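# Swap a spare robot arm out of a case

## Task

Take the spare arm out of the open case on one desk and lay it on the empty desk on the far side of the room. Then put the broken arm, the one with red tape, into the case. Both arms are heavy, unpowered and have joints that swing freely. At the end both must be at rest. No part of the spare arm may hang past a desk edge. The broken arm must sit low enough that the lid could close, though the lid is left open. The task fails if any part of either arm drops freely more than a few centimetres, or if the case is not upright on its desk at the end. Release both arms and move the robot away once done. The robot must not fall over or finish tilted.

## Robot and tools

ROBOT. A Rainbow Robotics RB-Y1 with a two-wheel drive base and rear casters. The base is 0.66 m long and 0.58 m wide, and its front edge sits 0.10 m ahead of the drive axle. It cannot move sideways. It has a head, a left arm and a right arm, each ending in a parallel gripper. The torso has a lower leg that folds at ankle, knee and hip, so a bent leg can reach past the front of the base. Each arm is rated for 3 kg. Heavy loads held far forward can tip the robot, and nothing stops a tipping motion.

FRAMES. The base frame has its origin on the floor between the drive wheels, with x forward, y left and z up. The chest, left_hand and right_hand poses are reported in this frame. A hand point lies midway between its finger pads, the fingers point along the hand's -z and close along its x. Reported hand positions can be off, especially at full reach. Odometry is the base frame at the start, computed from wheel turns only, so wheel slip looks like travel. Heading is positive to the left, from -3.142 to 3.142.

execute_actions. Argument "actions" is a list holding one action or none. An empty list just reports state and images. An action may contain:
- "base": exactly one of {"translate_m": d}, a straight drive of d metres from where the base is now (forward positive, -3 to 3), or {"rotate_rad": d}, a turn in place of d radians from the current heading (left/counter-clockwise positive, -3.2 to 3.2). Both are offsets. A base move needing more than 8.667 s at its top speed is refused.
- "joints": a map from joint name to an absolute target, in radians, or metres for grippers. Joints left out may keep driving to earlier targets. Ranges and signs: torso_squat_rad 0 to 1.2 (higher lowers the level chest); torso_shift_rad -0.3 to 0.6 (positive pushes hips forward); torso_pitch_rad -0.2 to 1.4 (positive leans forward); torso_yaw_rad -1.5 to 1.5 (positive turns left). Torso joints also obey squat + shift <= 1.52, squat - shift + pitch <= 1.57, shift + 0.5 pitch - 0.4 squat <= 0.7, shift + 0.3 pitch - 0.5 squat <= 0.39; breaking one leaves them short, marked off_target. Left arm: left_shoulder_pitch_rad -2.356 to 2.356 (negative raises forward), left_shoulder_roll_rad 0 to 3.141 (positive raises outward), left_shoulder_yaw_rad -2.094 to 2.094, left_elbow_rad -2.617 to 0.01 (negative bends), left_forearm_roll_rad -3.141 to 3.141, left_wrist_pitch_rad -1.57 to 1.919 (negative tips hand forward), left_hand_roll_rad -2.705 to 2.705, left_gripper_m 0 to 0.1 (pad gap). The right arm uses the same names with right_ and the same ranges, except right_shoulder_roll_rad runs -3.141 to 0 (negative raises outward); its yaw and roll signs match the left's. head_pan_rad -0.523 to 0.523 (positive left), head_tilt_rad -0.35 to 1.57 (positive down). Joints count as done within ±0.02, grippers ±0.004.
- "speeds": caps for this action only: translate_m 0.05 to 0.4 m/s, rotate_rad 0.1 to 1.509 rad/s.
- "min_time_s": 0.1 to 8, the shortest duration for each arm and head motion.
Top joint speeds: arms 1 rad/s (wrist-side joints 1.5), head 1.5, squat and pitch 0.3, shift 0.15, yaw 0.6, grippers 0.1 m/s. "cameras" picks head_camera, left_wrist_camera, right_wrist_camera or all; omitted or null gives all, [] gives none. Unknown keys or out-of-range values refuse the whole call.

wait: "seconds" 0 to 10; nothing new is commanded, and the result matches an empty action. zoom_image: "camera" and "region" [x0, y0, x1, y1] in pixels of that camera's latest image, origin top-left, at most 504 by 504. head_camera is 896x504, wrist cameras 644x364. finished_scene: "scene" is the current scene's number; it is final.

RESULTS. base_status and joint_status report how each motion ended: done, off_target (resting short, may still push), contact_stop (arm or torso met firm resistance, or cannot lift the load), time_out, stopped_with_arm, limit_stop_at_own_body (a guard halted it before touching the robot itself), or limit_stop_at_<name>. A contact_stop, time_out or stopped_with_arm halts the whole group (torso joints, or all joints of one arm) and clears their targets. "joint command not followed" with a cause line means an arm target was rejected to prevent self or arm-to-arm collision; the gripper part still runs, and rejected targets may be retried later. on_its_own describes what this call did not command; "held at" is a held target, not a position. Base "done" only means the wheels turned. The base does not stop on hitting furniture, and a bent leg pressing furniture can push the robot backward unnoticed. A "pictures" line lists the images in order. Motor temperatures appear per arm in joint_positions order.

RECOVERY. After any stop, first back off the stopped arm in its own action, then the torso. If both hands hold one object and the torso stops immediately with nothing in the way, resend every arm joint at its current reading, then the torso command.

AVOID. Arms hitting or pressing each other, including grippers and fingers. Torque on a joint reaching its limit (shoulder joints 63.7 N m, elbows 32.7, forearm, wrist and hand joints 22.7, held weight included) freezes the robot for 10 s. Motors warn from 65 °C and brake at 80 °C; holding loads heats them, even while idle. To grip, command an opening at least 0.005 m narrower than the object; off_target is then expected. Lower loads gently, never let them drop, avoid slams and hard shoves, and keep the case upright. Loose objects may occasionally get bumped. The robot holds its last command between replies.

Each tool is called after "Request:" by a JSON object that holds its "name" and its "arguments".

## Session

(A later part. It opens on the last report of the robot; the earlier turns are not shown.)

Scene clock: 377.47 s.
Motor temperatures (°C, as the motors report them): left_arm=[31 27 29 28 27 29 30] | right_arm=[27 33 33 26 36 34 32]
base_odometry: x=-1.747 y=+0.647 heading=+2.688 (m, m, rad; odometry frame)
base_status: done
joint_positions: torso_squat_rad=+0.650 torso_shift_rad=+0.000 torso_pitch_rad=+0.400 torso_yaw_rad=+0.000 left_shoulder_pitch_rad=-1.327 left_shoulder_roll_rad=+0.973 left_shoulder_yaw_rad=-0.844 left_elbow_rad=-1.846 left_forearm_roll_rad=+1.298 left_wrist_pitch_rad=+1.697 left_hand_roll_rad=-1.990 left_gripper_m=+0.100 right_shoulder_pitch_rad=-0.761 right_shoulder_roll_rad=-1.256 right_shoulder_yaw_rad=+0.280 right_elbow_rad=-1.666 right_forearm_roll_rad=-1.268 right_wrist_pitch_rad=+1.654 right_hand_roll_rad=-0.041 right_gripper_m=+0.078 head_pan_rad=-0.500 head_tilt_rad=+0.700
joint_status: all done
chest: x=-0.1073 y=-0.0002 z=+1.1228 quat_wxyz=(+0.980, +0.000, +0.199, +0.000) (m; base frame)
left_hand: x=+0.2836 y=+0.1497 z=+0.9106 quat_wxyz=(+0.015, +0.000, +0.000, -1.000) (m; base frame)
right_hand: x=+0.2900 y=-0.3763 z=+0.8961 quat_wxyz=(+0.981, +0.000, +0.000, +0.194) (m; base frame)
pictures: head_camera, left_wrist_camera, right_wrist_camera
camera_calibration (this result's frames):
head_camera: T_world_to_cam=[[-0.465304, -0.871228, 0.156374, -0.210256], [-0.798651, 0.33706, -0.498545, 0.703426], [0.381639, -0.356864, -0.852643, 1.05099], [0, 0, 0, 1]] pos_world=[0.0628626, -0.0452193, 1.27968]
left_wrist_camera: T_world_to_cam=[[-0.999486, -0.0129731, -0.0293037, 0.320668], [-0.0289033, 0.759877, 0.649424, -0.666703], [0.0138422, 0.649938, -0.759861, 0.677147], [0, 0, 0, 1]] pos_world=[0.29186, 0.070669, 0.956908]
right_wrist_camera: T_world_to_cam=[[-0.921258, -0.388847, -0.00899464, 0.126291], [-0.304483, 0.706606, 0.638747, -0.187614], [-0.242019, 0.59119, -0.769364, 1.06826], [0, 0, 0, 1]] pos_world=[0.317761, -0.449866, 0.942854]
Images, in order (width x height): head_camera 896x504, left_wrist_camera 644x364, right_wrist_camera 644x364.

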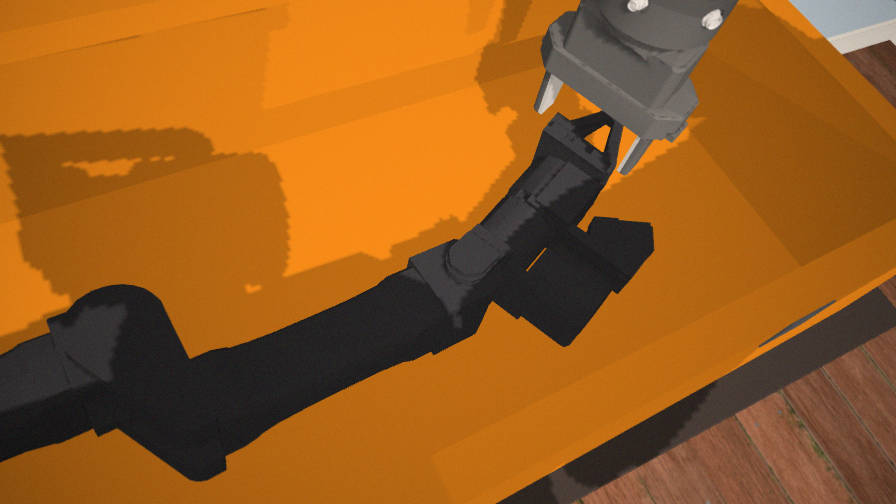

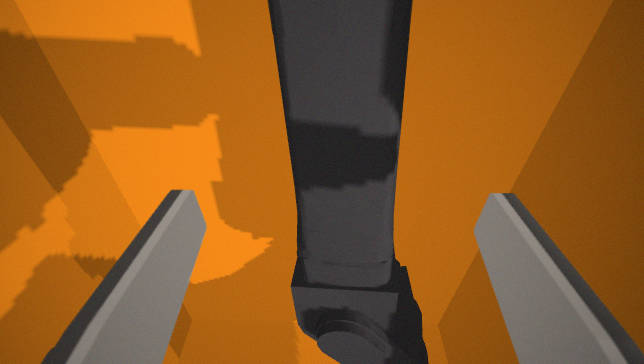

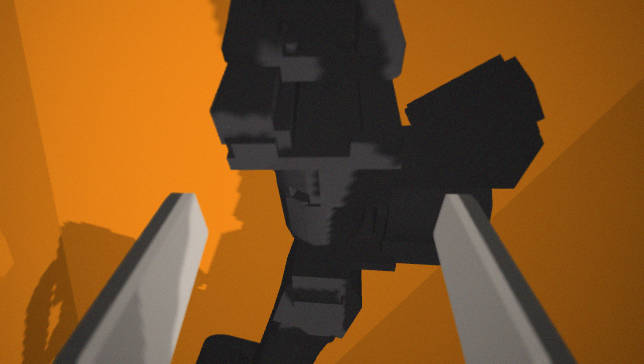

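Request:
{"name": "execute_actions", "arguments": {"actions": [{"joints": {"torso_squat_rad": 0.7, "right_shoulder_pitch_rad": -0.795, "right_shoulder_roll_rad": -1.283, "right_shoulder_yaw_rad": 0.269, "right_elbow_rad": -1.592, "right_forearm_roll_rad": -1.296, "right_wrist_pitch_rad": 1.671, "right_hand_roll_rad": 0.029, "right_gripper_m": 0.09}}]}}

Scene clock: 425.30 s.
Motor temperatures (°C, as the motors report them): left_arm=[31 27 29 28 27 29 30] | right_arm=[27 34 33 26 36 34 32]
base_odometry: x=-1.747 y=+0.647 heading=+2.688 (m, m, rad; odometry frame)
base_status: not commanded
joint_positions: torso_squat_rad=+0.700 torso_shift_rad=+0.000 torso_pitch_rad=+0.400 torso_yaw_rad=+0.000 left_shoulder_pitch_rad=-1.327 left_shoulder_roll_rad=+0.973 left_shoulder_yaw_rad=-0.844 left_elbow_rad=-1.846 left_forearm_roll_rad=+1.298 left_wrist_pitch_rad=+1.697 left_hand_roll_rad=-1.990 left_gripper_m=+0.100 right_shoulder_pitch_rad=-0.795 right_shoulder_roll_rad=-1.283 right_shoulder_yaw_rad=+0.269 right_elbow_rad=-1.592 right_forearm_roll_rad=-1.296 right_wrist_pitch_rad=+1.671 right_hand_roll_rad=+0.029 right_gripper_m=+0.090 head_pan_rad=-0.500 head_tilt_rad=+0.700
joint_status: all done
chest: x=-0.1073 y=-0.0002 z=+1.1009 quat_wxyz=(+0.980, +0.000, +0.199, +0.000) (m; base frame)
left_hand: x=+0.2835 y=+0.1497 z=+0.8887 quat_wxyz=(+0.015, +0.000, +0.000, -1.000) (m; base frame)
right_hand: x=+0.2981 y=-0.3952 z=+0.8892 quat_wxyz=(+0.981, +0.000, +0.000, +0.194) (m; base frame)
pictures: head_camera, left_wrist_camera, right_wrist_camera
camera_calibration (this result's frames):
head_camera: T_world_to_cam=[[-0.465311, -0.871229, 0.156352, -0.206818], [-0.798639, 0.337069, -0.498558, 0.692526], [0.381657, -0.356853, -0.852639, 1.03235], [0, 0, 0, 1]] pos_world=[0.0628417, -0.045219, 1.25782]
left_wrist_camera: T_world_to_cam=[[-0.999488, -0.0129643, -0.0292672, 0.319964], [-0.0288734, 0.759853, 0.649454, -0.652536], [0.013819, 0.649966, -0.759837, 0.660497], [0, 0, 0, 1]] pos_world=[0.291831, 0.0706779, 0.935027]
right_wrist_camera: T_world_to_cam=[[-0.921084, -0.389258, -0.00909607, 0.126195], [-0.304708, 0.70608, 0.639222, -0.167986], [-0.2424, 0.591549, -0.768969, 1.07595], [0, 0, 0, 1]] pos_world=[0.32586, -0.468744, 0.935901]
Images, in order (width x height): head_camera 896x504, left_wrist_camera 644x364, right_wrist_camera 644x364.

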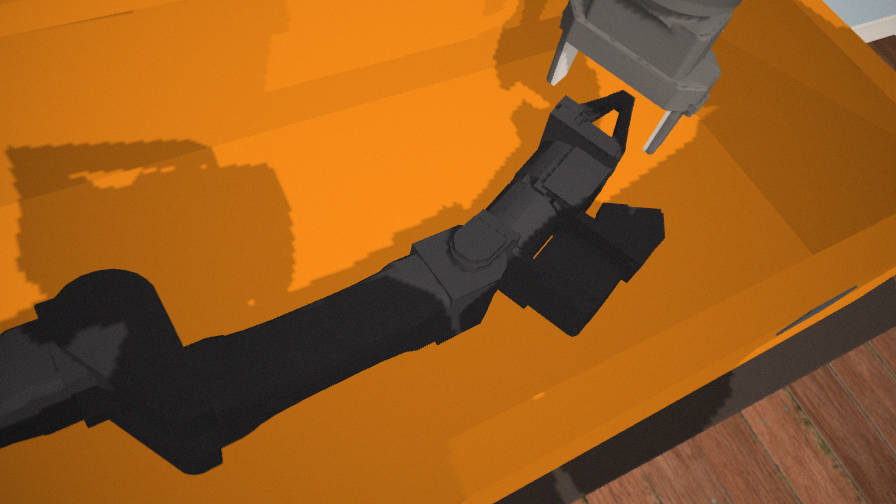

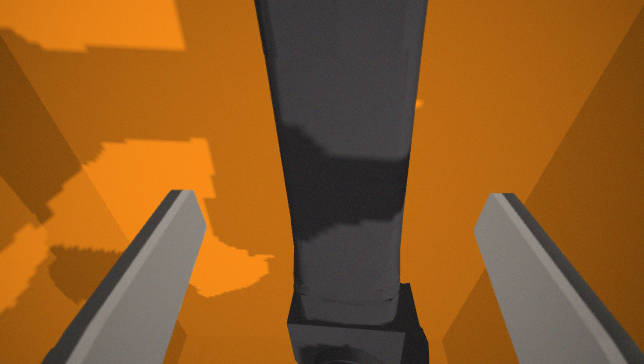

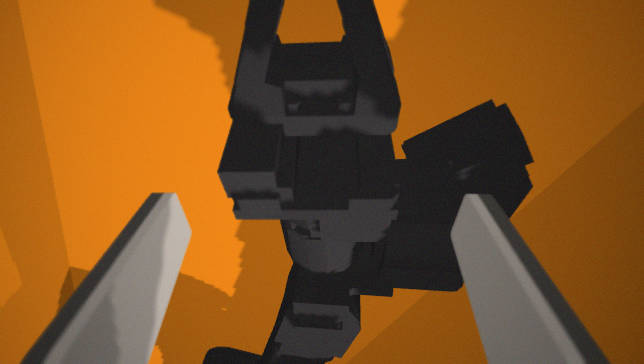

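Request:
{"name": "execute_actions", "arguments": {"actions": [{"joints": {"torso_squat_rad": 0.82, "head_pan_rad": -0.2}}]}}

Scene clock: 437.00 s.
Motor temperatures (°C, as the motors report them): left_arm=[31 27 29 28 27 29 30] | right_arm=[27 34 33 26 36 34 32]
base_odometry: x=-1.747 y=+0.647 heading=+2.688 (m, m, rad; odometry frame)
base_status: not commanded
joint_positions: torso_squat_rad=+0.820 torso_shift_rad=+0.000 torso_pitch_rad=+0.400 torso_yaw_rad=+0.000 left_shoulder_pitch_rad=-1.327 left_shoulder_roll_rad=+0.973 left_shoulder_yaw_rad=-0.844 left_elbow_rad=-1.846 left_forearm_roll_rad=+1.298 left_wrist_pitch_rad=+1.697 left_hand_roll_rad=-1.990 left_gripper_m=+0.100 right_shoulder_pitch_rad=-0.795 right_shoulder_roll_rad=-1.283 right_shoulder_yaw_rad=+0.269 right_elbow_rad=-1.592 right_forearm_roll_rad=-1.296 right_wrist_pitch_rad=+1.671 right_hand_roll_rad=+0.029 right_gripper_m=+0.090 head_pan_rad=-0.200 head_tilt_rad=+0.700
joint_status: all done
chest: x=-0.1073 y=-0.0002 z=+1.0431 quat_wxyz=(+0.980, +0.000, +0.199, +0.000) (m; base frame)
left_hand: x=+0.2835 y=+0.1497 z=+0.8309 quat_wxyz=(+0.015, +0.000, +0.000, -1.000) (m; base frame)
right_hand: x=+0.2981 y=-0.3952 z=+0.8313 quat_wxyz=(+0.981, +0.000, +0.000, +0.194) (m; base frame)
pictures: head_camera, left_wrist_camera, right_wrist_camera
camera_calibration (this result's frames):
head_camera: T_world_to_cam=[[-0.208074, -0.976951, 0.04766, -0.0629282], [-0.868169, 0.162021, -0.469076, 0.627085], [0.450542, -0.138979, -0.881871, 1.01932], [0, 0, 0, 1]] pos_world=[0.0720744, -0.0214144, 1.19606]
left_wrist_camera: T_world_to_cam=[[-0.999488, -0.012964, -0.0292351, 0.318225], [-0.0288525, 0.759849, 0.649459, -0.615002], [0.0137947, 0.649971, -0.759834, 0.616518], [0, 0, 0, 1]] pos_world=[0.291814, 0.0707158, 0.877174]
right_wrist_camera: T_world_to_cam=[[-0.92108, -0.389266, -0.00911827, 0.125699], [-0.304725, 0.706067, 0.639228, -0.131055], [-0.242391, 0.591559, -0.768963, 1.03145], [0, 0, 0, 1]] pos_world=[0.325858, -0.468701, 0.878069]
Images, in order (width x height): head_camera 896x504, left_wrist_camera 644x364, right_wrist_camera 644x364.

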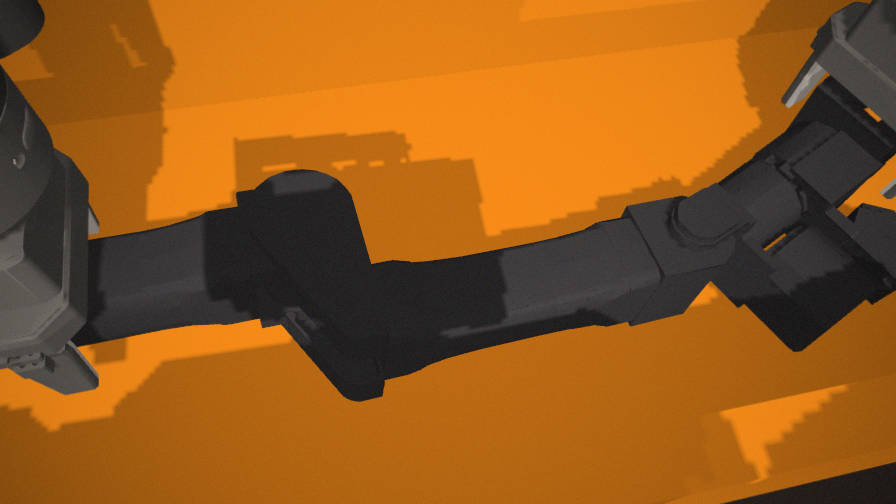

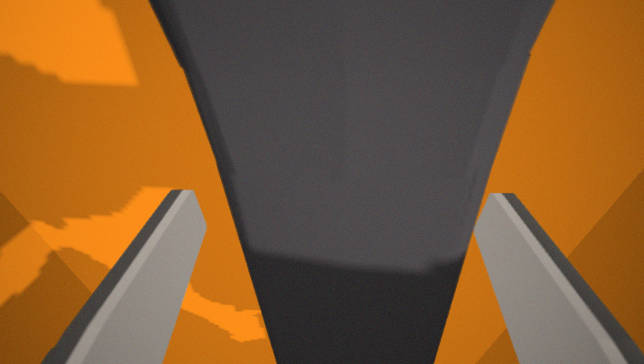

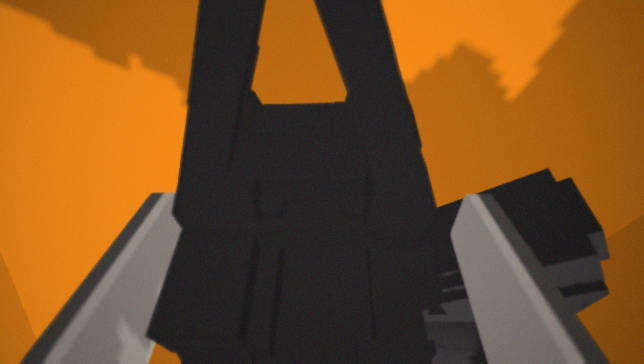

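Request:
{"name": "execute_actions", "arguments": {"actions": [{"joints": {"torso_squat_rad": 0.845, "head_pan_rad": -0.5}}]}}

Scene clock: 445.13 s.
Motor temperatures (°C, as the motors report them): left_arm=[31 27 29 28 27 29 30] | right_arm=[27 34 33 26 36 34 32]
base_odometry: x=-1.747 y=+0.647 heading=+2.688 (m, m, rad; odometry frame)
base_status: not commanded
joint_positions: torso_squat_rad=+0.845 torso_shift_rad=+0.000 torso_pitch_rad=+0.400 torso_yaw_rad=+0.000 left_shoulder_pitch_rad=-1.327 left_shoulder_roll_rad=+0.973 left_shoulder_yaw_rad=-0.844 left_elbow_rad=-1.846 left_forearm_roll_rad=+1.298 left_wrist_pitch_rad=+1.697 left_hand_roll_rad=-1.990 left_gripper_m=+0.100 right_shoulder_pitch_rad=-0.795 right_shoulder_roll_rad=-1.283 right_shoulder_yaw_rad=+0.269 right_elbow_rad=-1.592 right_forearm_roll_rad=-1.296 right_wrist_pitch_rad=+1.671 right_hand_roll_rad=+0.029 right_gripper_m=+0.090 head_pan_rad=-0.500 head_tilt_rad=+0.700
joint_status: all done
chest: x=-0.1073 y=-0.0002 z=+1.0301 quat_wxyz=(+0.980, +0.000, +0.199, +0.000) (m; base frame)
left_hand: x=+0.2835 y=+0.1497 z=+0.8179 quat_wxyz=(+0.015, +0.000, +0.000, -1.000) (m; base frame)
right_hand: x=+0.2981 y=-0.3951 z=+0.8184 quat_wxyz=(+0.981, +0.000, +0.000, +0.194) (m; base frame)
pictures: head_camera, left_wrist_camera, right_wrist_camera
camera_calibration (this result's frames):
head_camera: T_world_to_cam=[[-0.465309, -0.87123, 0.15635, -0.195724], [-0.798637, 0.337067, -0.498563, 0.657207], [0.381663, -0.356853, -0.852637, 0.972024], [0, 0, 0, 1]] pos_world=[0.0628122, -0.0451742, 1.18704]
left_wrist_camera: T_world_to_cam=[[-0.999489, -0.0129646, -0.02923, 0.317822], [-0.0288498, 0.759838, 0.649472, -0.606619], [0.0137899, 0.649983, -0.759824, 0.606669], [0, 0, 0, 1]] pos_world=[0.291793, 0.070728, 0.864233]
right_wrist_camera: T_world_to_cam=[[-0.921079, -0.389268, -0.00917003, 0.125625], [-0.304758, 0.706055, 0.639225, -0.122801], [-0.242355, 0.591571, -0.768965, 1.0215], [0, 0, 0, 1]] pos_world=[0.325853, -0.468687, 0.865151]
Images, in order (width x height): head_camera 896x504, left_wrist_camera 644x364, right_wrist_camera 644x364.

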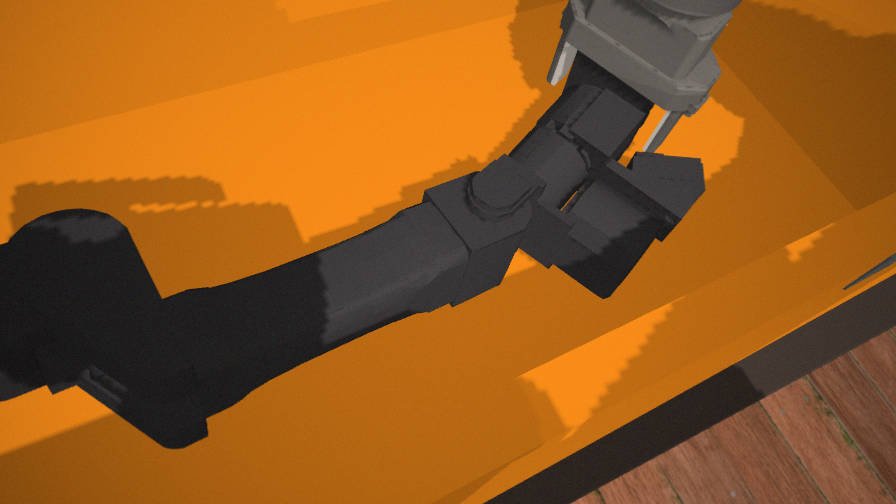

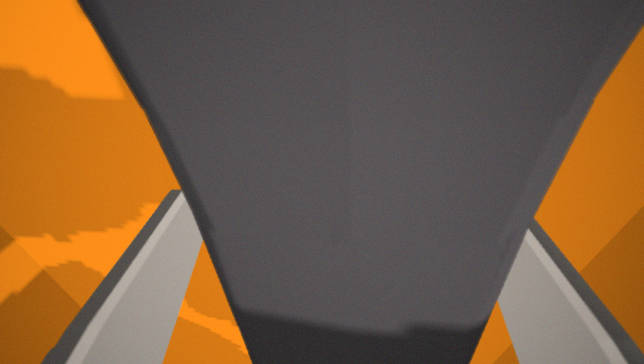

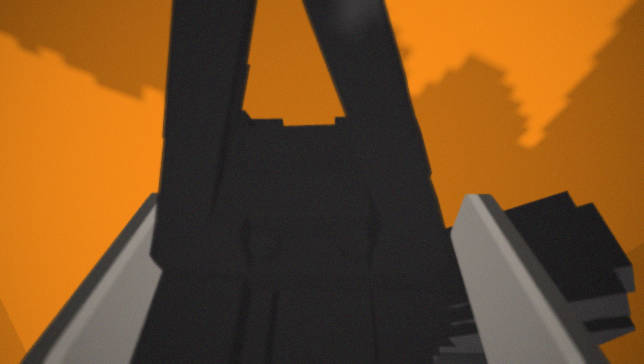

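Close both grippers.

Request:
{"name": "execute_actions", "arguments": {"actions": [{"joints": {"left_gripper_m": 0.02, "right_gripper_m": 0.03}}]}}

Scene clock: 447.80 s.
Motor temperatures (°C, as the motors report them): left_arm=[31 27 29 28 27 29 30] | right_arm=[27 34 33 26 36 34 32]
base_odometry: x=-1.747 y=+0.647 heading=+2.688 (m, m, rad; odometry frame)
base_status: not commanded
joint_positions: torso_squat_rad=+0.845 torso_shift_rad=+0.000 torso_pitch_rad=+0.400 torso_yaw_rad=+0.000 left_shoulder_pitch_rad=-1.327 left_shoulder_roll_rad=+0.973 left_shoulder_yaw_rad=-0.844 left_elbow_rad=-1.846 left_forearm_roll_rad=+1.298 left_wrist_pitch_rad=+1.697 left_hand_roll_rad=-1.990 left_gripper_m=+0.056 right_shoulder_pitch_rad=-0.796 right_shoulder_roll_rad=-1.283 right_shoulder_yaw_rad=+0.269 right_elbow_rad=-1.592 right_forearm_roll_rad=-1.296 right_wrist_pitch_rad=+1.671 right_hand_roll_rad=+0.029 right_gripper_m=+0.067 head_pan_rad=-0.500 head_tilt_rad=+0.700
joint_status: left_gripper_m off_target (ended at +0.056, target +0.020); right_gripper_m off_target (ended at +0.067, target +0.030)
chest: x=-0.1074 y=-0.0002 z=+1.0301 quat_wxyz=(+0.980, +0.000, +0.199, +0.000) (m; base frame)
left_hand: x=+0.2834 y=+0.1497 z=+0.8180 quat_wxyz=(+0.015, +0.000, +0.000, -1.000) (m; base frame)
right_hand: x=+0.2983 y=-0.3951 z=+0.8187 quat_wxyz=(+0.981, +0.000, +0.000, +0.194) (m; base frame)
pictures: head_camera, left_wrist_camera, right_wrist_camera
camera_calibration (this result's frames):
head_camera: T_world_to_cam=[[-0.465293, -0.87124, 0.156344, -0.195721], [-0.798625, 0.337038, -0.498602, 0.657226], [0.381708, -0.356856, -0.852615, 0.972017], [0, 0, 0, 1]] pos_world=[0.0627827, -0.0451597, 1.18705]
left_wrist_camera: T_world_to_cam=[[-0.99949, -0.0128069, -0.029248, 0.317758], [-0.0287387, 0.759978, 0.649314, -0.606516], [0.0139121, 0.649823, -0.759958, 0.606867], [0, 0, 0, 1]] pos_world=[0.291722, 0.0706524, 0.864306]
right_wrist_camera: T_world_to_cam=[[-0.921114, -0.389169, -0.00986299, 0.126432], [-0.305142, 0.706037, 0.639062, -0.122668], [-0.24174, 0.591658, -0.769092, 1.02168], [0, 0, 0, 1]] pos_world=[0.326007, -0.468673, 0.865404]
Images, in order (width x height): head_camera 896x504, left_wrist_camera 644x364, right_wrist_camera 644x364.

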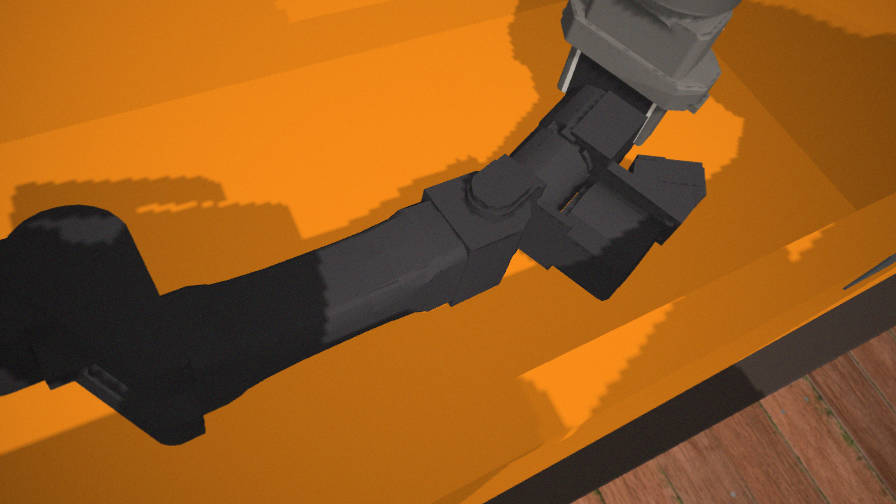

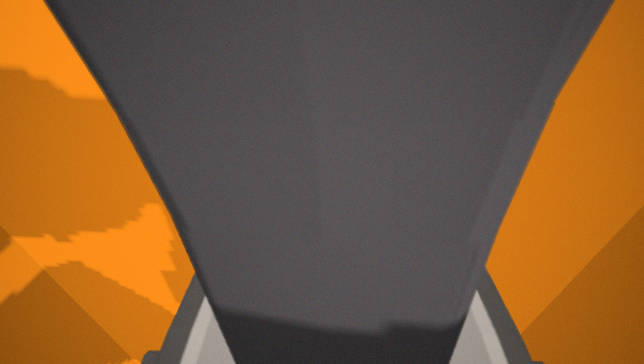

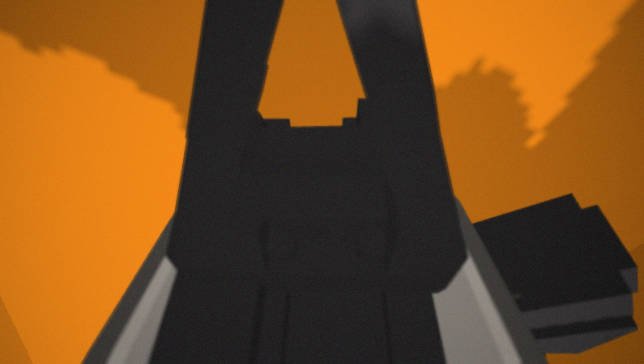

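Test lift of about 3 cm.

Request:
{"name": "execute_actions", "arguments": {"actions": [{"joints": {"torso_squat_rad": 0.79}}]}}

Scene clock: 450.77 s.
Motor temperatures (°C, as the motors report them): left_arm=[31 27 29 28 27 29 30] | right_arm=[27 34 33 26 36 34 32]
base_odometry: x=-1.747 y=+0.647 heading=+2.688 (m, m, rad; odometry frame)
base_status: not commanded
joint_positions: torso_squat_rad=+0.790 torso_shift_rad=+0.001 torso_pitch_rad=+0.401 torso_yaw_rad=+0.000 left_shoulder_pitch_rad=-1.325 left_shoulder_roll_rad=+0.971 left_shoulder_yaw_rad=-0.845 left_elbow_rad=-1.846 left_forearm_roll_rad=+1.298 left_wrist_pitch_rad=+1.696 left_hand_roll_rad=-1.990 left_gripper_m=+0.057 right_shoulder_pitch_rad=-0.795 right_shoulder_roll_rad=-1.281 right_shoulder_yaw_rad=+0.270 right_elbow_rad=-1.592 right_forearm_roll_rad=-1.297 right_wrist_pitch_rad=+1.671 right_hand_roll_rad=+0.029 right_gripper_m=+0.067 head_pan_rad=-0.500 head_tilt_rad=+0.700
joint_status: all done
chest: x=-0.1066 y=-0.0002 z=+1.0581 quat_wxyz=(+0.980, +0.000, +0.199, +0.000) (m; base frame)
left_hand: x=+0.2829 y=+0.1492 z=+0.8442 quat_wxyz=(+0.015, -0.003, -0.001, -1.000) (m; base frame)
right_hand: x=+0.2981 y=-0.3941 z=+0.8448 quat_wxyz=(+0.981, +0.002, +0.001, +0.195) (m; base frame)
pictures: head_camera, left_wrist_camera, right_wrist_camera
camera_calibration (this result's frames):
head_camera: T_world_to_cam=[[-0.465064, -0.871238, 0.157033, -0.200486], [-0.799398, 0.337076, -0.497335, 0.670319], [0.380366, -0.356824, -0.853228, 0.99605], [0, 0, 0, 1]] pos_world=[0.0637497, -0.0452043, 1.21471]
left_wrist_camera: T_world_to_cam=[[-0.999622, -0.0119321, -0.0247746, 0.314153], [-0.0251633, 0.760241, 0.649153, -0.624079], [0.0110888, 0.649531, -0.760254, 0.628168], [0, 0, 0, 1]] pos_world=[0.291364, 0.070184, 0.890473]
right_wrist_camera: T_world_to_cam=[[-0.920796, -0.389976, -0.00735432, 0.124415], [-0.303286, 0.703995, 0.642191, -0.144126], [-0.245262, 0.593557, -0.766509, 1.04071], [0, 0, 0, 1]] pos_world=[0.326097, -0.46774, 0.891187]
Images, in order (width x height): head_camera 896x504, left_wrist_camera 644x364, right_wrist_camera 644x364.

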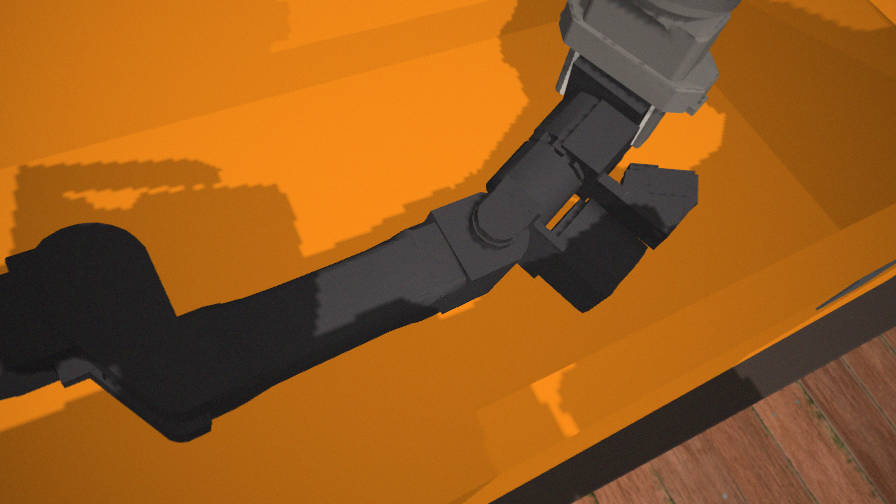

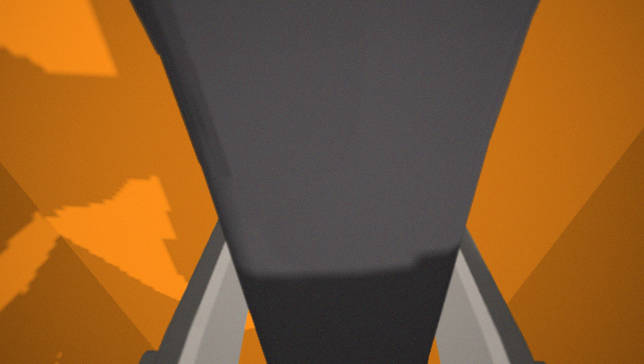

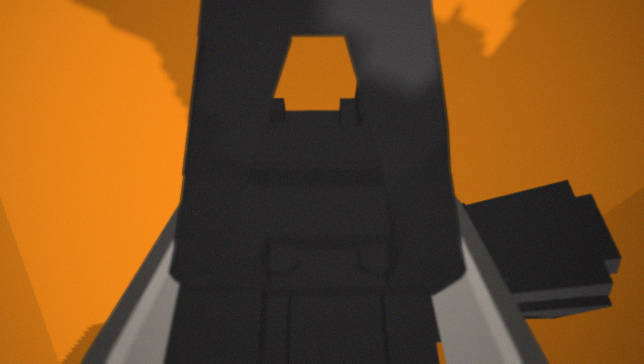

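Request:
{"name": "execute_actions", "arguments": {"actions": [{"joints": {"torso_squat_rad": 0.835}}], "cameras": ["head_camera"]}}

Request:
{"name": "execute_actions", "arguments": {"actions": [{"joints": {"left_gripper_m": 0.1, "right_gripper_m": 0.09, "head_pan_rad": 0.0}}]}}

Scene clock: 455.97 s.
Motor temperatures (°C, as the motors report them): left_arm=[31 27 29 28 27 30 30] | right_arm=[27 34 33 26 36 34 32]
base_odometry: x=-1.748 y=+0.647 heading=+2.688 (m, m, rad; odometry frame)
base_status: not commanded
joint_positions: torso_squat_rad=+0.835 torso_shift_rad=+0.000 torso_pitch_rad=+0.399 torso_yaw_rad=+0.000 left_shoulder_pitch_rad=-1.330 left_shoulder_roll_rad=+0.975 left_shoulder_yaw_rad=-0.842 left_elbow_rad=-1.845 left_forearm_roll_rad=+1.297 left_wrist_pitch_rad=+1.697 left_hand_roll_rad=-1.990 left_gripper_m=+0.055 right_shoulder_pitch_rad=-0.795 right_shoulder_roll_rad=-1.285 right_shoulder_yaw_rad=+0.269 right_elbow_rad=-1.591 right_forearm_roll_rad=-1.295 right_wrist_pitch_rad=+1.671 right_hand_roll_rad=+0.029 right_gripper_m=+0.067 head_pan_rad=-0.500 head_tilt_rad=+0.700
joint_status: all done
chest: x=-0.1076 y=-0.0003 z=+1.0354 quat_wxyz=(+0.980, +0.000, +0.198, +0.000) (m; base frame)
left_hand: x=+0.2850 y=+0.1501 z=+0.8252 quat_wxyz=(+0.016, +0.002, +0.000, -1.000) (m; base frame)
right_hand: x=+0.2980 y=-0.3963 z=+0.8242 quat_wxyz=(+0.981, -0.001, +0.000, +0.193) (m; base frame)
pictures: head_camera
camera_calibration (this result's frames):
head_camera: T_world_to_cam=[[-0.465458, -0.871242, 0.155841, -0.196251], [-0.798268, 0.337204, -0.499062, 0.660223], [0.382253, -0.356695, -0.852438, 0.976451], [0, 0, 0, 1]] pos_world=[0.0624366, -0.0453164, 1.19244]
Images, in order (width x height): head_camera 896x504.

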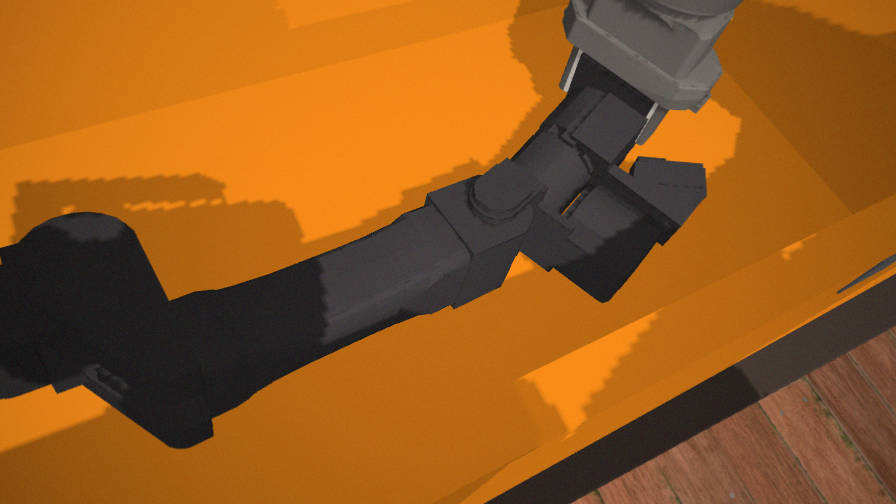

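Scene clock: 457.27 s.
Motor temperatures (°C, as the motors report them): left_arm=[31 27 29 28 27 30 30] | right_arm=[27 34 33 26 36 34 32]
base_odometry: x=-1.748 y=+0.647 heading=+2.688 (m, m, rad; odometry frame)
base_status: not commanded
joint_positions: torso_squat_rad=+0.835 torso_shift_rad=+0.000 torso_pitch_rad=+0.400 torso_yaw_rad=+0.000 left_shoulder_pitch_rad=-1.327 left_shoulder_roll_rad=+0.973 left_shoulder_yaw_rad=-0.844 left_elbow_rad=-1.846 left_forearm_roll_rad=+1.298 left_wrist_pitch_rad=+1.697 left_hand_roll_rad=-1.990 left_gripper_m=+0.100 right_shoulder_pitch_rad=-0.795 right_shoulder_roll_rad=-1.284 right_shoulder_yaw_rad=+0.269 right_elbow_rad=-1.592 right_forearm_roll_rad=-1.296 right_wrist_pitch_rad=+1.671 right_hand_roll_rad=+0.029 right_gripper_m=+0.090 head_pan_rad=+0.000 head_tilt_rad=+0.700
joint_status: all done
chest: x=-0.1074 y=-0.0002 z=+1.0353 quat_wxyz=(+0.980, +0.000, +0.199, +0.000) (m; base frame)
left_hand: x=+0.2837 y=+0.1498 z=+0.8234 quat_wxyz=(+0.016, +0.000, +0.000, -1.000) (m; base frame)
right_hand: x=+0.2980 y=-0.3954 z=+0.8237 quat_wxyz=(+0.981, +0.000, +0.000, +0.194) (m; base frame)
pictures: head_camera, left_wrist_camera, right_wrist_camera
camera_calibration (this result's frames):
head_camera: T_world_to_cam=[[-0.025499, -0.999236, -0.0296081, 0.0326276], [-0.886489, 0.0362913, -0.461325, 0.613865], [0.462047, 0.0144839, -0.886737, 1.01855], [0, 0, 0, 1]] pos_world=[0.0743998, -0.00442777, 1.18734]
left_wrist_camera: T_world_to_cam=[[-0.999469, -0.0133694, -0.0297242, 0.318625], [-0.0294817, 0.759685, 0.649622, -0.610108], [0.013896, 0.650154, -0.759676, 0.61054], [0, 0, 0, 1]] pos_world=[0.291984, 0.0708055, 0.869623]
right_wrist_camera: T_world_to_cam=[[-0.921287, -0.388776, -0.00917114, 0.125806], [-0.304426, 0.706325, 0.639085, -0.125847], [-0.241983, 0.591572, -0.769081, 1.02572], [0, 0, 0, 1]] pos_world=[0.325798, -0.468988, 0.870442]
Images, in order (width x height): head_camera 896x504, left_wrist_camera 644x364, right_wrist_camera 644x364.

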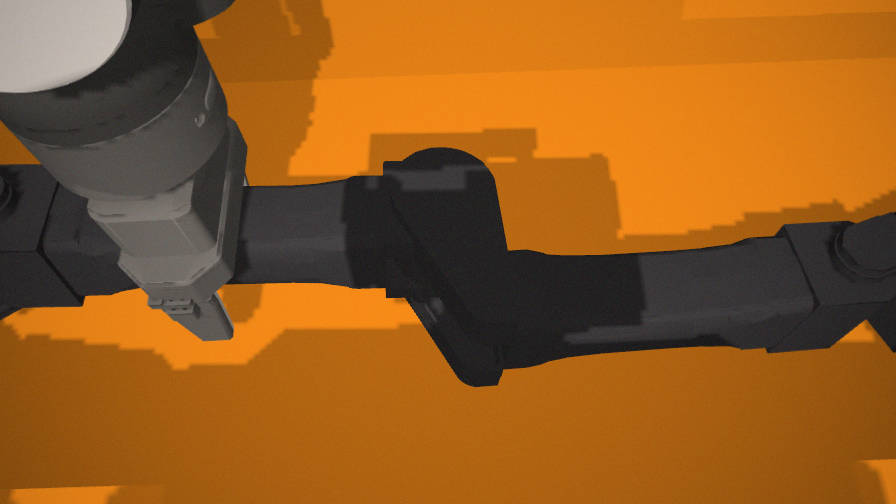

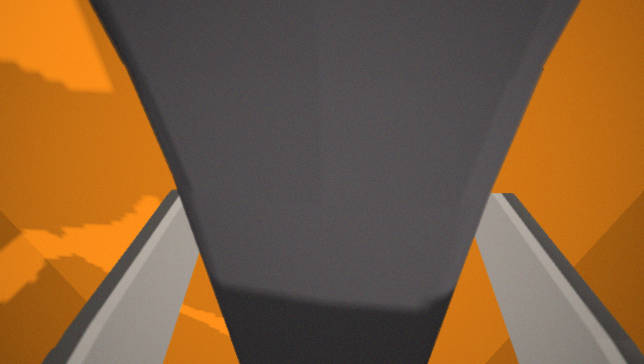

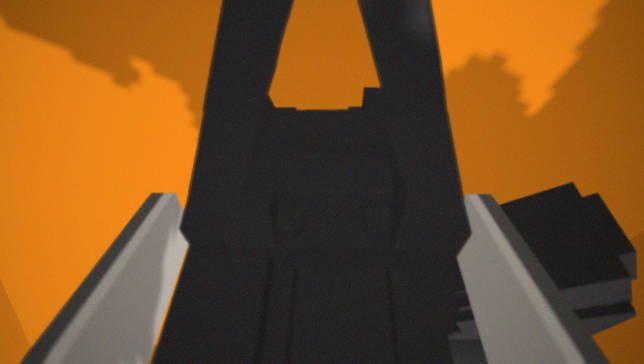

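Request:
{"name": "execute_actions", "arguments": {"actions": [{"joints": {"torso_squat_rad": 0.68}}], "cameras": []}}

Request:
{"name": "execute_actions", "arguments": {"actions": [{"joints": {"left_shoulder_pitch_rad": -1.61, "left_shoulder_roll_rad": 1.1, "left_shoulder_yaw_rad": -0.995, "left_elbow_rad": -1.84, "left_forearm_roll_rad": 1.55, "left_wrist_pitch_rad": 1.662, "left_hand_roll_rad": -1.959, "right_shoulder_pitch_rad": -1.534, "right_shoulder_roll_rad": -1.165, "right_shoulder_yaw_rad": 0.951, "right_elbow_rad": -2.086, "right_forearm_roll_rad": -1.553, "right_wrist_pitch_rad": 1.66, "right_hand_roll_rad": -1.277, "right_gripper_m": 0.1}, "min_time_s": 1.0}], "cameras": []}}

Request:
{"name": "execute_actions", "arguments": {"actions": [{"joints": {"torso_squat_rad": 0.87}}]}}

Scene clock: 507.53 s.
Motor temperatures (°C, as the motors report them): left_arm=[31 27 29 28 27 29 30] | right_arm=[27 34 33 26 36 34 32]
base_odometry: x=-1.747 y=+0.647 heading=+2.688 (m, m, rad; odometry frame)
base_status: not commanded
joint_positions: torso_squat_rad=+0.680 torso_shift_rad=+0.000 torso_pitch_rad=+0.400 torso_yaw_rad=+0.000 left_shoulder_pitch_rad=-1.327 left_shoulder_roll_rad=+0.973 left_shoulder_yaw_rad=-0.844 left_elbow_rad=-1.846 left_forearm_roll_rad=+1.298 left_wrist_pitch_rad=+1.697 left_hand_roll_rad=-1.990 left_gripper_m=+0.100 right_shoulder_pitch_rad=-0.795 right_shoulder_roll_rad=-1.283 right_shoulder_yaw_rad=+0.269 right_elbow_rad=-1.592 right_forearm_roll_rad=-1.296 right_wrist_pitch_rad=+1.671 right_hand_roll_rad=+0.029 right_gripper_m=+0.090 head_pan_rad=+0.000 head_tilt_rad=+0.700
joint_status: all done
chest: x=-0.1073 y=-0.0003 z=+1.1098 quat_wxyz=(+0.980, +0.000, +0.199, +0.000) (m; base frame)
left_hand: x=+0.2836 y=+0.1498 z=+0.8977 quat_wxyz=(+0.015, +0.000, +0.000, -1.000) (m; base frame)
right_hand: x=+0.2981 y=-0.3954 z=+0.8981 quat_wxyz=(+0.981, +0.000, +0.000, +0.194) (m; base frame)
pictures: none
No camera images: the call's "cameras" was empty. Leave "cameras" out to get every camera's image.

Scene clock: 509.00 s.
Motor temperatures (°C, as the motors report them): left_arm=[31 27 29 28 27 29 30] | right_arm=[27 34 33 26 36 34 32]
base_odometry: x=-1.747 y=+0.647 heading=+2.688 (m, m, rad; odometry frame)
base_status: not commanded
joint_positions: torso_squat_rad=+0.680 torso_shift_rad=+0.000 torso_pitch_rad=+0.400 torso_yaw_rad=+0.000 left_shoulder_pitch_rad=-1.610 left_shoulder_roll_rad=+1.100 left_shoulder_yaw_rad=-0.995 left_elbow_rad=-1.840 left_forearm_roll_rad=+1.550 left_wrist_pitch_rad=+1.662 left_hand_roll_rad=-1.959 left_gripper_m=+0.100 right_shoulder_pitch_rad=-1.534 right_shoulder_roll_rad=-1.165 right_shoulder_yaw_rad=+0.950 right_elbow_rad=-2.086 right_forearm_roll_rad=-1.553 right_wrist_pitch_rad=+1.660 right_hand_roll_rad=-1.277 right_gripper_m=+0.100 head_pan_rad=+0.000 head_tilt_rad=+0.700
joint_status: all done
chest: x=-0.1073 y=-0.0002 z=+1.1098 quat_wxyz=(+0.980, +0.000, +0.199, +0.000) (m; base frame)
left_hand: x=+0.2888 y=+0.1496 z=+0.9659 quat_wxyz=(+0.015, +0.000, -0.001, -1.000) (m; base frame)
right_hand: x=+0.2383 y=-0.1503 z=+0.9612 quat_wxyz=(+1.000, +0.000, +0.000, +0.019) (m; base frame)
pictures: none
No camera images: the call's "cameras" was empty. Leave "cameras" out to get every camera's image.

Scene clock: 510.47 s.
Motor temperatures (°C, as the motors report them): left_arm=[31 27 29 28 27 29 30] | right_arm=[27 34 33 26 36 34 32]
base_odometry: x=-1.747 y=+0.647 heading=+2.688 (m, m, rad; odometry frame)
base_status: not commanded
joint_positions: torso_squat_rad=+0.870 torso_shift_rad=+0.000 torso_pitch_rad=+0.400 torso_yaw_rad=+0.000 left_shoulder_pitch_rad=-1.610 left_shoulder_roll_rad=+1.100 left_shoulder_yaw_rad=-0.995 left_elbow_rad=-1.840 left_forearm_roll_rad=+1.550 left_wrist_pitch_rad=+1.662 left_hand_roll_rad=-1.959 left_gripper_m=+0.100 right_shoulder_pitch_rad=-1.534 right_shoulder_roll_rad=-1.165 right_shoulder_yaw_rad=+0.951 right_elbow_rad=-2.086 right_forearm_roll_rad=-1.553 right_wrist_pitch_rad=+1.660 right_hand_roll_rad=-1.277 right_gripper_m=+0.100 head_pan_rad=+0.000 head_tilt_rad=+0.700
joint_status: all done
chest: x=-0.1073 y=-0.0002 z=+1.0169 quat_wxyz=(+0.980, +0.000, +0.199, +0.000) (m; base frame)
left_hand: x=+0.2888 y=+0.1496 z=+0.8730 quat_wxyz=(+0.015, +0.000, -0.001, -1.000) (m; base frame)
right_hand: x=+0.2383 y=-0.1503 z=+0.8683 quat_wxyz=(+1.000, +0.000, +0.000, +0.019) (m; base frame)
pictures: head_camera, left_wrist_camera, right_wrist_camera
camera_calibration (this result's frames):
head_camera: T_world_to_cam=[[-0.025442, -0.99924, -0.0295444, 0.032078], [-0.886528, 0.0362101, -0.461255, 0.605294], [0.461974, 0.0144567, -0.886775, 1.0022], [0, 0, 0, 1]] pos_world=[0.0744341, -0.00435272, 1.16887]
left_wrist_camera: T_world_to_cam=[[-0.999485, -0.0119866, -0.0297744, 0.325037], [-0.0284558, 0.760053, 0.649238, -0.642047], [0.014848, 0.649751, -0.760002, 0.648351], [0, 0, 0, 1]] pos_world=[0.296972, 0.0706195, 0.919267]
right_wrist_camera: T_world_to_cam=[[-0.998796, -0.04803, -0.01001, 0.236871], [-0.0433318, 0.7679, 0.639103, -0.398699], [-0.0230094, 0.638767, -0.769056, 0.855453], [0, 0, 0, 1]] pos_world=[0.238993, -0.228897, 0.915072]
Images, in order (width x height): head_camera 896x504, left_wrist_camera 644x364, right_wrist_camera 644x364.

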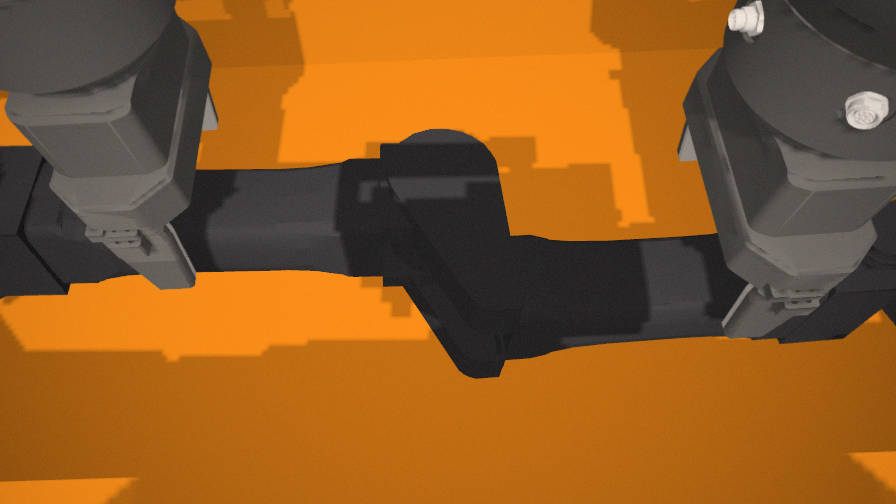

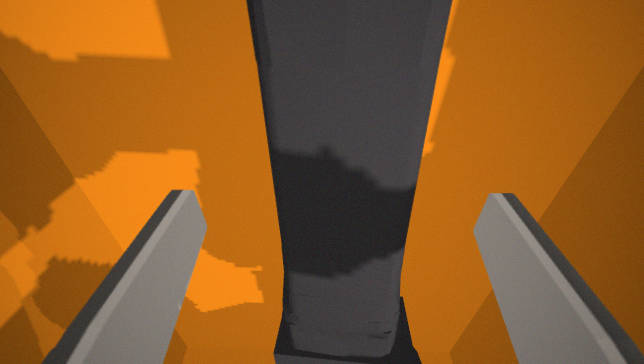

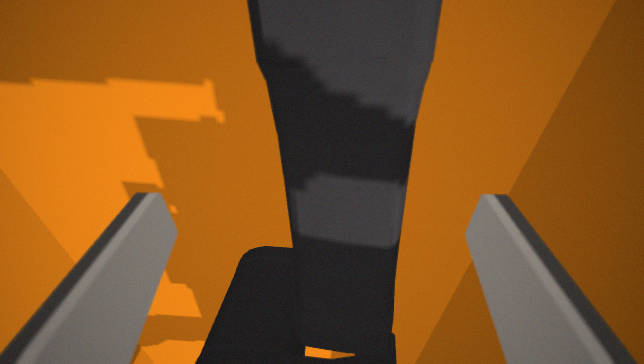

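Request:
{"name": "execute_actions", "arguments": {"actions": [{"joints": {"right_elbow_rad": -2.122, "right_hand_roll_rad": -1.313, "torso_squat_rad": 0.975}}]}}

Scene clock: 515.73 s.
Motor temperatures (°C, as the motors report them): left_arm=[31 27 29 28 27 29 30] | right_arm=[27 33 33 26 36 34 32]
base_odometry: x=-1.747 y=+0.647 heading=+2.688 (m, m, rad; odometry frame)
base_status: not commanded
joint_positions: torso_squat_rad=+0.975 torso_shift_rad=+0.000 torso_pitch_rad=+0.399 torso_yaw_rad=+0.000 left_shoulder_pitch_rad=-1.613 left_shoulder_roll_rad=+1.101 left_shoulder_yaw_rad=-0.993 left_elbow_rad=-1.840 left_forearm_roll_rad=+1.550 left_wrist_pitch_rad=+1.662 left_hand_roll_rad=-1.959 left_gripper_m=+0.100 right_shoulder_pitch_rad=-1.534 right_shoulder_roll_rad=-1.165 right_shoulder_yaw_rad=+0.951 right_elbow_rad=-2.122 right_forearm_roll_rad=-1.553 right_wrist_pitch_rad=+1.660 right_hand_roll_rad=-1.313 right_gripper_m=+0.100 head_pan_rad=+0.000 head_tilt_rad=+0.700
joint_status: all done
chest: x=-0.1079 y=-0.0002 z=+0.9584 quat_wxyz=(+0.980, +0.000, +0.198, +0.000) (m; base frame)
left_hand: x=+0.2894 y=+0.1493 z=+0.8168 quat_wxyz=(+0.015, +0.003, -0.001, -1.000) (m; base frame)
right_hand: x=+0.2300 y=-0.1471 z=+0.8105 quat_wxyz=(+1.000, +0.000, -0.003, +0.019) (m; base frame)
pictures: head_camera, left_wrist_camera, right_wrist_camera
camera_calibration (this result's frames):
head_camera: T_world_to_cam=[[-0.0253948, -0.999232, -0.0298351, 0.0305619], [-0.885981, 0.0363199, -0.462296, 0.578927], [0.463025, 0.0146935, -0.886224, 0.950191], [0, 0, 0, 1]] pos_world=[0.0737324, -0.00444965, 1.11063]
left_wrist_camera: T_world_to_cam=[[-0.999303, -0.012187, -0.0352709, 0.328435], [-0.0321565, 0.7608, 0.648189, -0.603533], [0.0189346, 0.648872, -0.760662, 0.605336], [0, 0, 0, 1]] pos_world=[0.297336, 0.0703858, 0.863244]
right_wrist_camera: T_world_to_cam=[[-0.99875, -0.0478565, -0.0143959, 0.231731], [-0.0460026, 0.767847, 0.638979, -0.363805], [-0.0195254, 0.638843, -0.76909, 0.807967], [0, 0, 0, 1]] pos_world=[0.230481, -0.225727, 0.857199]
Images, in order (width x height): head_camera 896x504, left_wrist_camera 644x364, right_wrist_camera 644x364.

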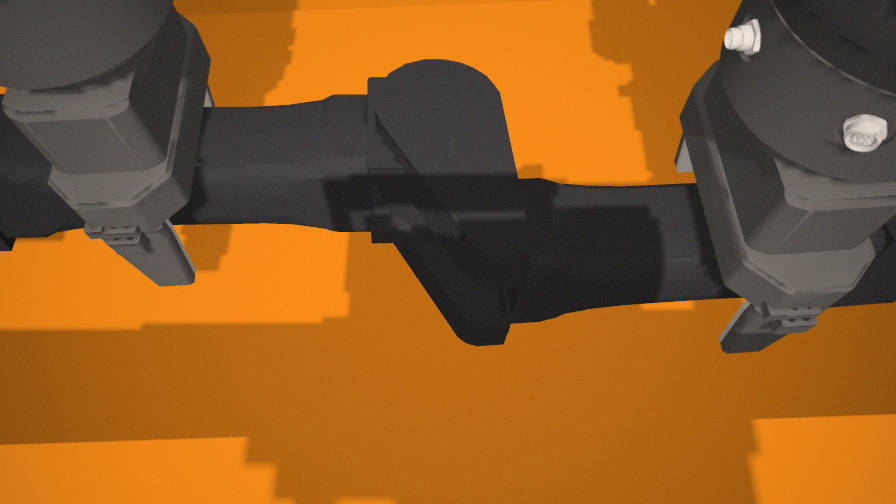

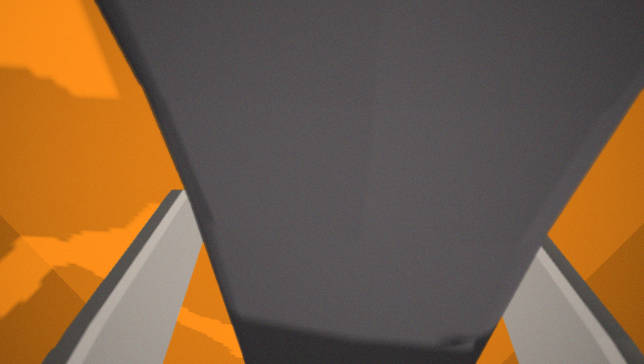

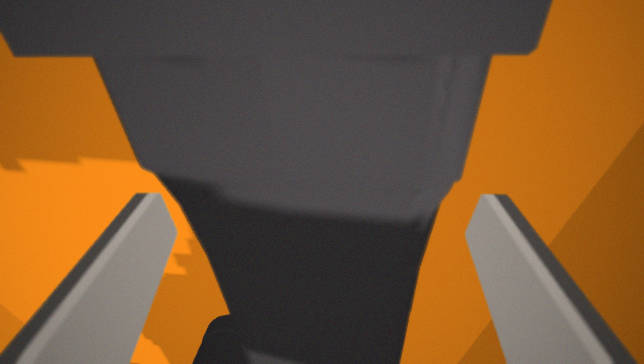

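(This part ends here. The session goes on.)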